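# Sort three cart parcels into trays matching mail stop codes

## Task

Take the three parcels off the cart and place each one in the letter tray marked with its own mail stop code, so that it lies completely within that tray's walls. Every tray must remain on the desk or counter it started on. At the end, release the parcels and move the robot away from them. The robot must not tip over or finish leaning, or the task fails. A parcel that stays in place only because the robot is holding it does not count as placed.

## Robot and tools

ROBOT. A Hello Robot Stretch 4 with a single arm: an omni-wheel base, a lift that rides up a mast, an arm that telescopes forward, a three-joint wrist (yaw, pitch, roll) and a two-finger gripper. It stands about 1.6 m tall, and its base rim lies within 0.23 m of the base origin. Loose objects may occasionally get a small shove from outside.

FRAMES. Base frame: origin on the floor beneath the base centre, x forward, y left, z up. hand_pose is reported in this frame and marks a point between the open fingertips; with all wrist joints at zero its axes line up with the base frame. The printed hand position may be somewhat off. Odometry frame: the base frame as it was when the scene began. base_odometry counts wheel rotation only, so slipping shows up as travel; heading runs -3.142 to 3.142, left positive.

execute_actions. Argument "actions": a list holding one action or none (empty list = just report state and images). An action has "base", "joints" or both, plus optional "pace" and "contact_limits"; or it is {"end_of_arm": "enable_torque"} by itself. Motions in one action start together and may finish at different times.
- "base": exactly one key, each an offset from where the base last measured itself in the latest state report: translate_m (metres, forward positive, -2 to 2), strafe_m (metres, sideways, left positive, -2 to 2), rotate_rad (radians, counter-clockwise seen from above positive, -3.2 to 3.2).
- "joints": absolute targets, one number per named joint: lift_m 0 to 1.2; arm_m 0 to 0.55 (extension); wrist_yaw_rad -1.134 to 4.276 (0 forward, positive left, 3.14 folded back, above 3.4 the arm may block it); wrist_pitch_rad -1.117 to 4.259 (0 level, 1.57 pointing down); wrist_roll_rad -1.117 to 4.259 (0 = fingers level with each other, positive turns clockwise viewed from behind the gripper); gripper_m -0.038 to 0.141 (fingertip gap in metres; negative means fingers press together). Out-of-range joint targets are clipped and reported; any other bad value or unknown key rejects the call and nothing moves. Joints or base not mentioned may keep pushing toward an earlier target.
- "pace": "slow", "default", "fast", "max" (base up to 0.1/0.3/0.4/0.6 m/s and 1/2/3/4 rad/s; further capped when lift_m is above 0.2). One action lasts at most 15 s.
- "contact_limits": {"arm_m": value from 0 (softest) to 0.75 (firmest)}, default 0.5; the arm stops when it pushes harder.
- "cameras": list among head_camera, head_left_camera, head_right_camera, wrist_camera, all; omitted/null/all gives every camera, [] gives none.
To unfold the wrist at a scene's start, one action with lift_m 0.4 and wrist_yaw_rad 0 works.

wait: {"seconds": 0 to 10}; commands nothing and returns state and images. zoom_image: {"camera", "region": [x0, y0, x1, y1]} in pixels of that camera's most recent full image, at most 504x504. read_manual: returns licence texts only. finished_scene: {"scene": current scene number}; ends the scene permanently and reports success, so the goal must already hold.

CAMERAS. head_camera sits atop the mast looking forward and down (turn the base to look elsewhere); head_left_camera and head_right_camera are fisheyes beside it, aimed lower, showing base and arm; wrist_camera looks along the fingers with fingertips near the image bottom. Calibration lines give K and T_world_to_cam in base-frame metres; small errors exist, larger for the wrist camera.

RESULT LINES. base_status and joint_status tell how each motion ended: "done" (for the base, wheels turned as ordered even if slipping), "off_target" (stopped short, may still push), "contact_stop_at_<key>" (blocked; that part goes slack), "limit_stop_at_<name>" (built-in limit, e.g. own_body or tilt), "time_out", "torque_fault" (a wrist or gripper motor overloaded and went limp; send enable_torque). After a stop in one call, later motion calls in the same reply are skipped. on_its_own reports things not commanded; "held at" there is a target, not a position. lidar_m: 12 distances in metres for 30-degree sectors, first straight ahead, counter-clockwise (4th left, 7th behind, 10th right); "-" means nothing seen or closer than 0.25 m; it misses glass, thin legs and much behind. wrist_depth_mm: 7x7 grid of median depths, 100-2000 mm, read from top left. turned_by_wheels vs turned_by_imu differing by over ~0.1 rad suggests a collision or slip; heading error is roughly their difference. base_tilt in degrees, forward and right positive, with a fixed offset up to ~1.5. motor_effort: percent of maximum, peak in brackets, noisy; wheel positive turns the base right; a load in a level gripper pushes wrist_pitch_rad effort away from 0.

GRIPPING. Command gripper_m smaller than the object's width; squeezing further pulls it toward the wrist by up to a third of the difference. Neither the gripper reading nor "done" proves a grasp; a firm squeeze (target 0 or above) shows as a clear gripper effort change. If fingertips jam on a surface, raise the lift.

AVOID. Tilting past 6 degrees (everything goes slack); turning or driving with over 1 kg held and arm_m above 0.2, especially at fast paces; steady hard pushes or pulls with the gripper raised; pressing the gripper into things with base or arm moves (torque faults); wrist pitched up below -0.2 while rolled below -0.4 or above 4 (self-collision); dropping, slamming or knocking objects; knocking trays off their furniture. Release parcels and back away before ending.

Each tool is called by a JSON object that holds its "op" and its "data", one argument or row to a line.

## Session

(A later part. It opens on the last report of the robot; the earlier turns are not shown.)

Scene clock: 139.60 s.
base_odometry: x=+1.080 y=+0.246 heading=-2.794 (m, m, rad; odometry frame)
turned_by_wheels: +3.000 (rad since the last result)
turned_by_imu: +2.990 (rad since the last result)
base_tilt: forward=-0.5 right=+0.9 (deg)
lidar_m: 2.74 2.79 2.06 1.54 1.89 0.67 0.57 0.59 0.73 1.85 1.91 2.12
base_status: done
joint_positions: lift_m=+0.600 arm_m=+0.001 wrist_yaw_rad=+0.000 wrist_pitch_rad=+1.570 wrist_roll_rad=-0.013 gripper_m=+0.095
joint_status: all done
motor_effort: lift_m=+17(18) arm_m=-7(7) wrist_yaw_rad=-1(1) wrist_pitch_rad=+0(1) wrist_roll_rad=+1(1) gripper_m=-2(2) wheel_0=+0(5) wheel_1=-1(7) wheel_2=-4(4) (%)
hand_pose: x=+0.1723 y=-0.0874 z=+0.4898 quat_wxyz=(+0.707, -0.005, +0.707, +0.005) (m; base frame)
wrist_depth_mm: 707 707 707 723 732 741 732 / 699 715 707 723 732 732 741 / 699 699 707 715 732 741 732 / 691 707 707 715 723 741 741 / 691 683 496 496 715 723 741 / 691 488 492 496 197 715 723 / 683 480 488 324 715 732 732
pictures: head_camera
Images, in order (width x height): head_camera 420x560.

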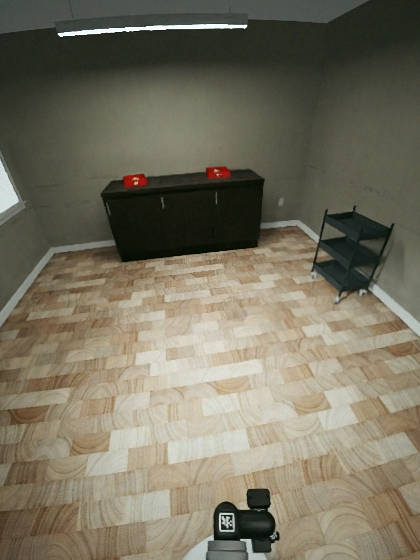

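{"op": "zoom_image", "data": {
  "camera": "head_camera",
  "region": [100, 155, 270, 205]
}}

Region (100, 155, 270, 205) of head_camera's 420x560 image, scaled by 2.965, with more detail than that image has; it fills the top 148 rows of this view, and the rest is white.

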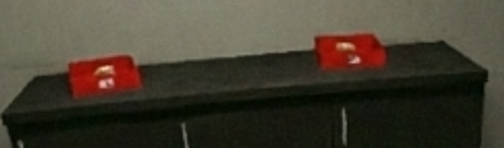

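Both counter parcels are still inside their trays, and the desk parcel is in the M23 tray. The robot is clear, so I'm ending the scene.

{"op": "finished_scene", "data": {
  "scene": 2
}}

The scene is finished: the task was done.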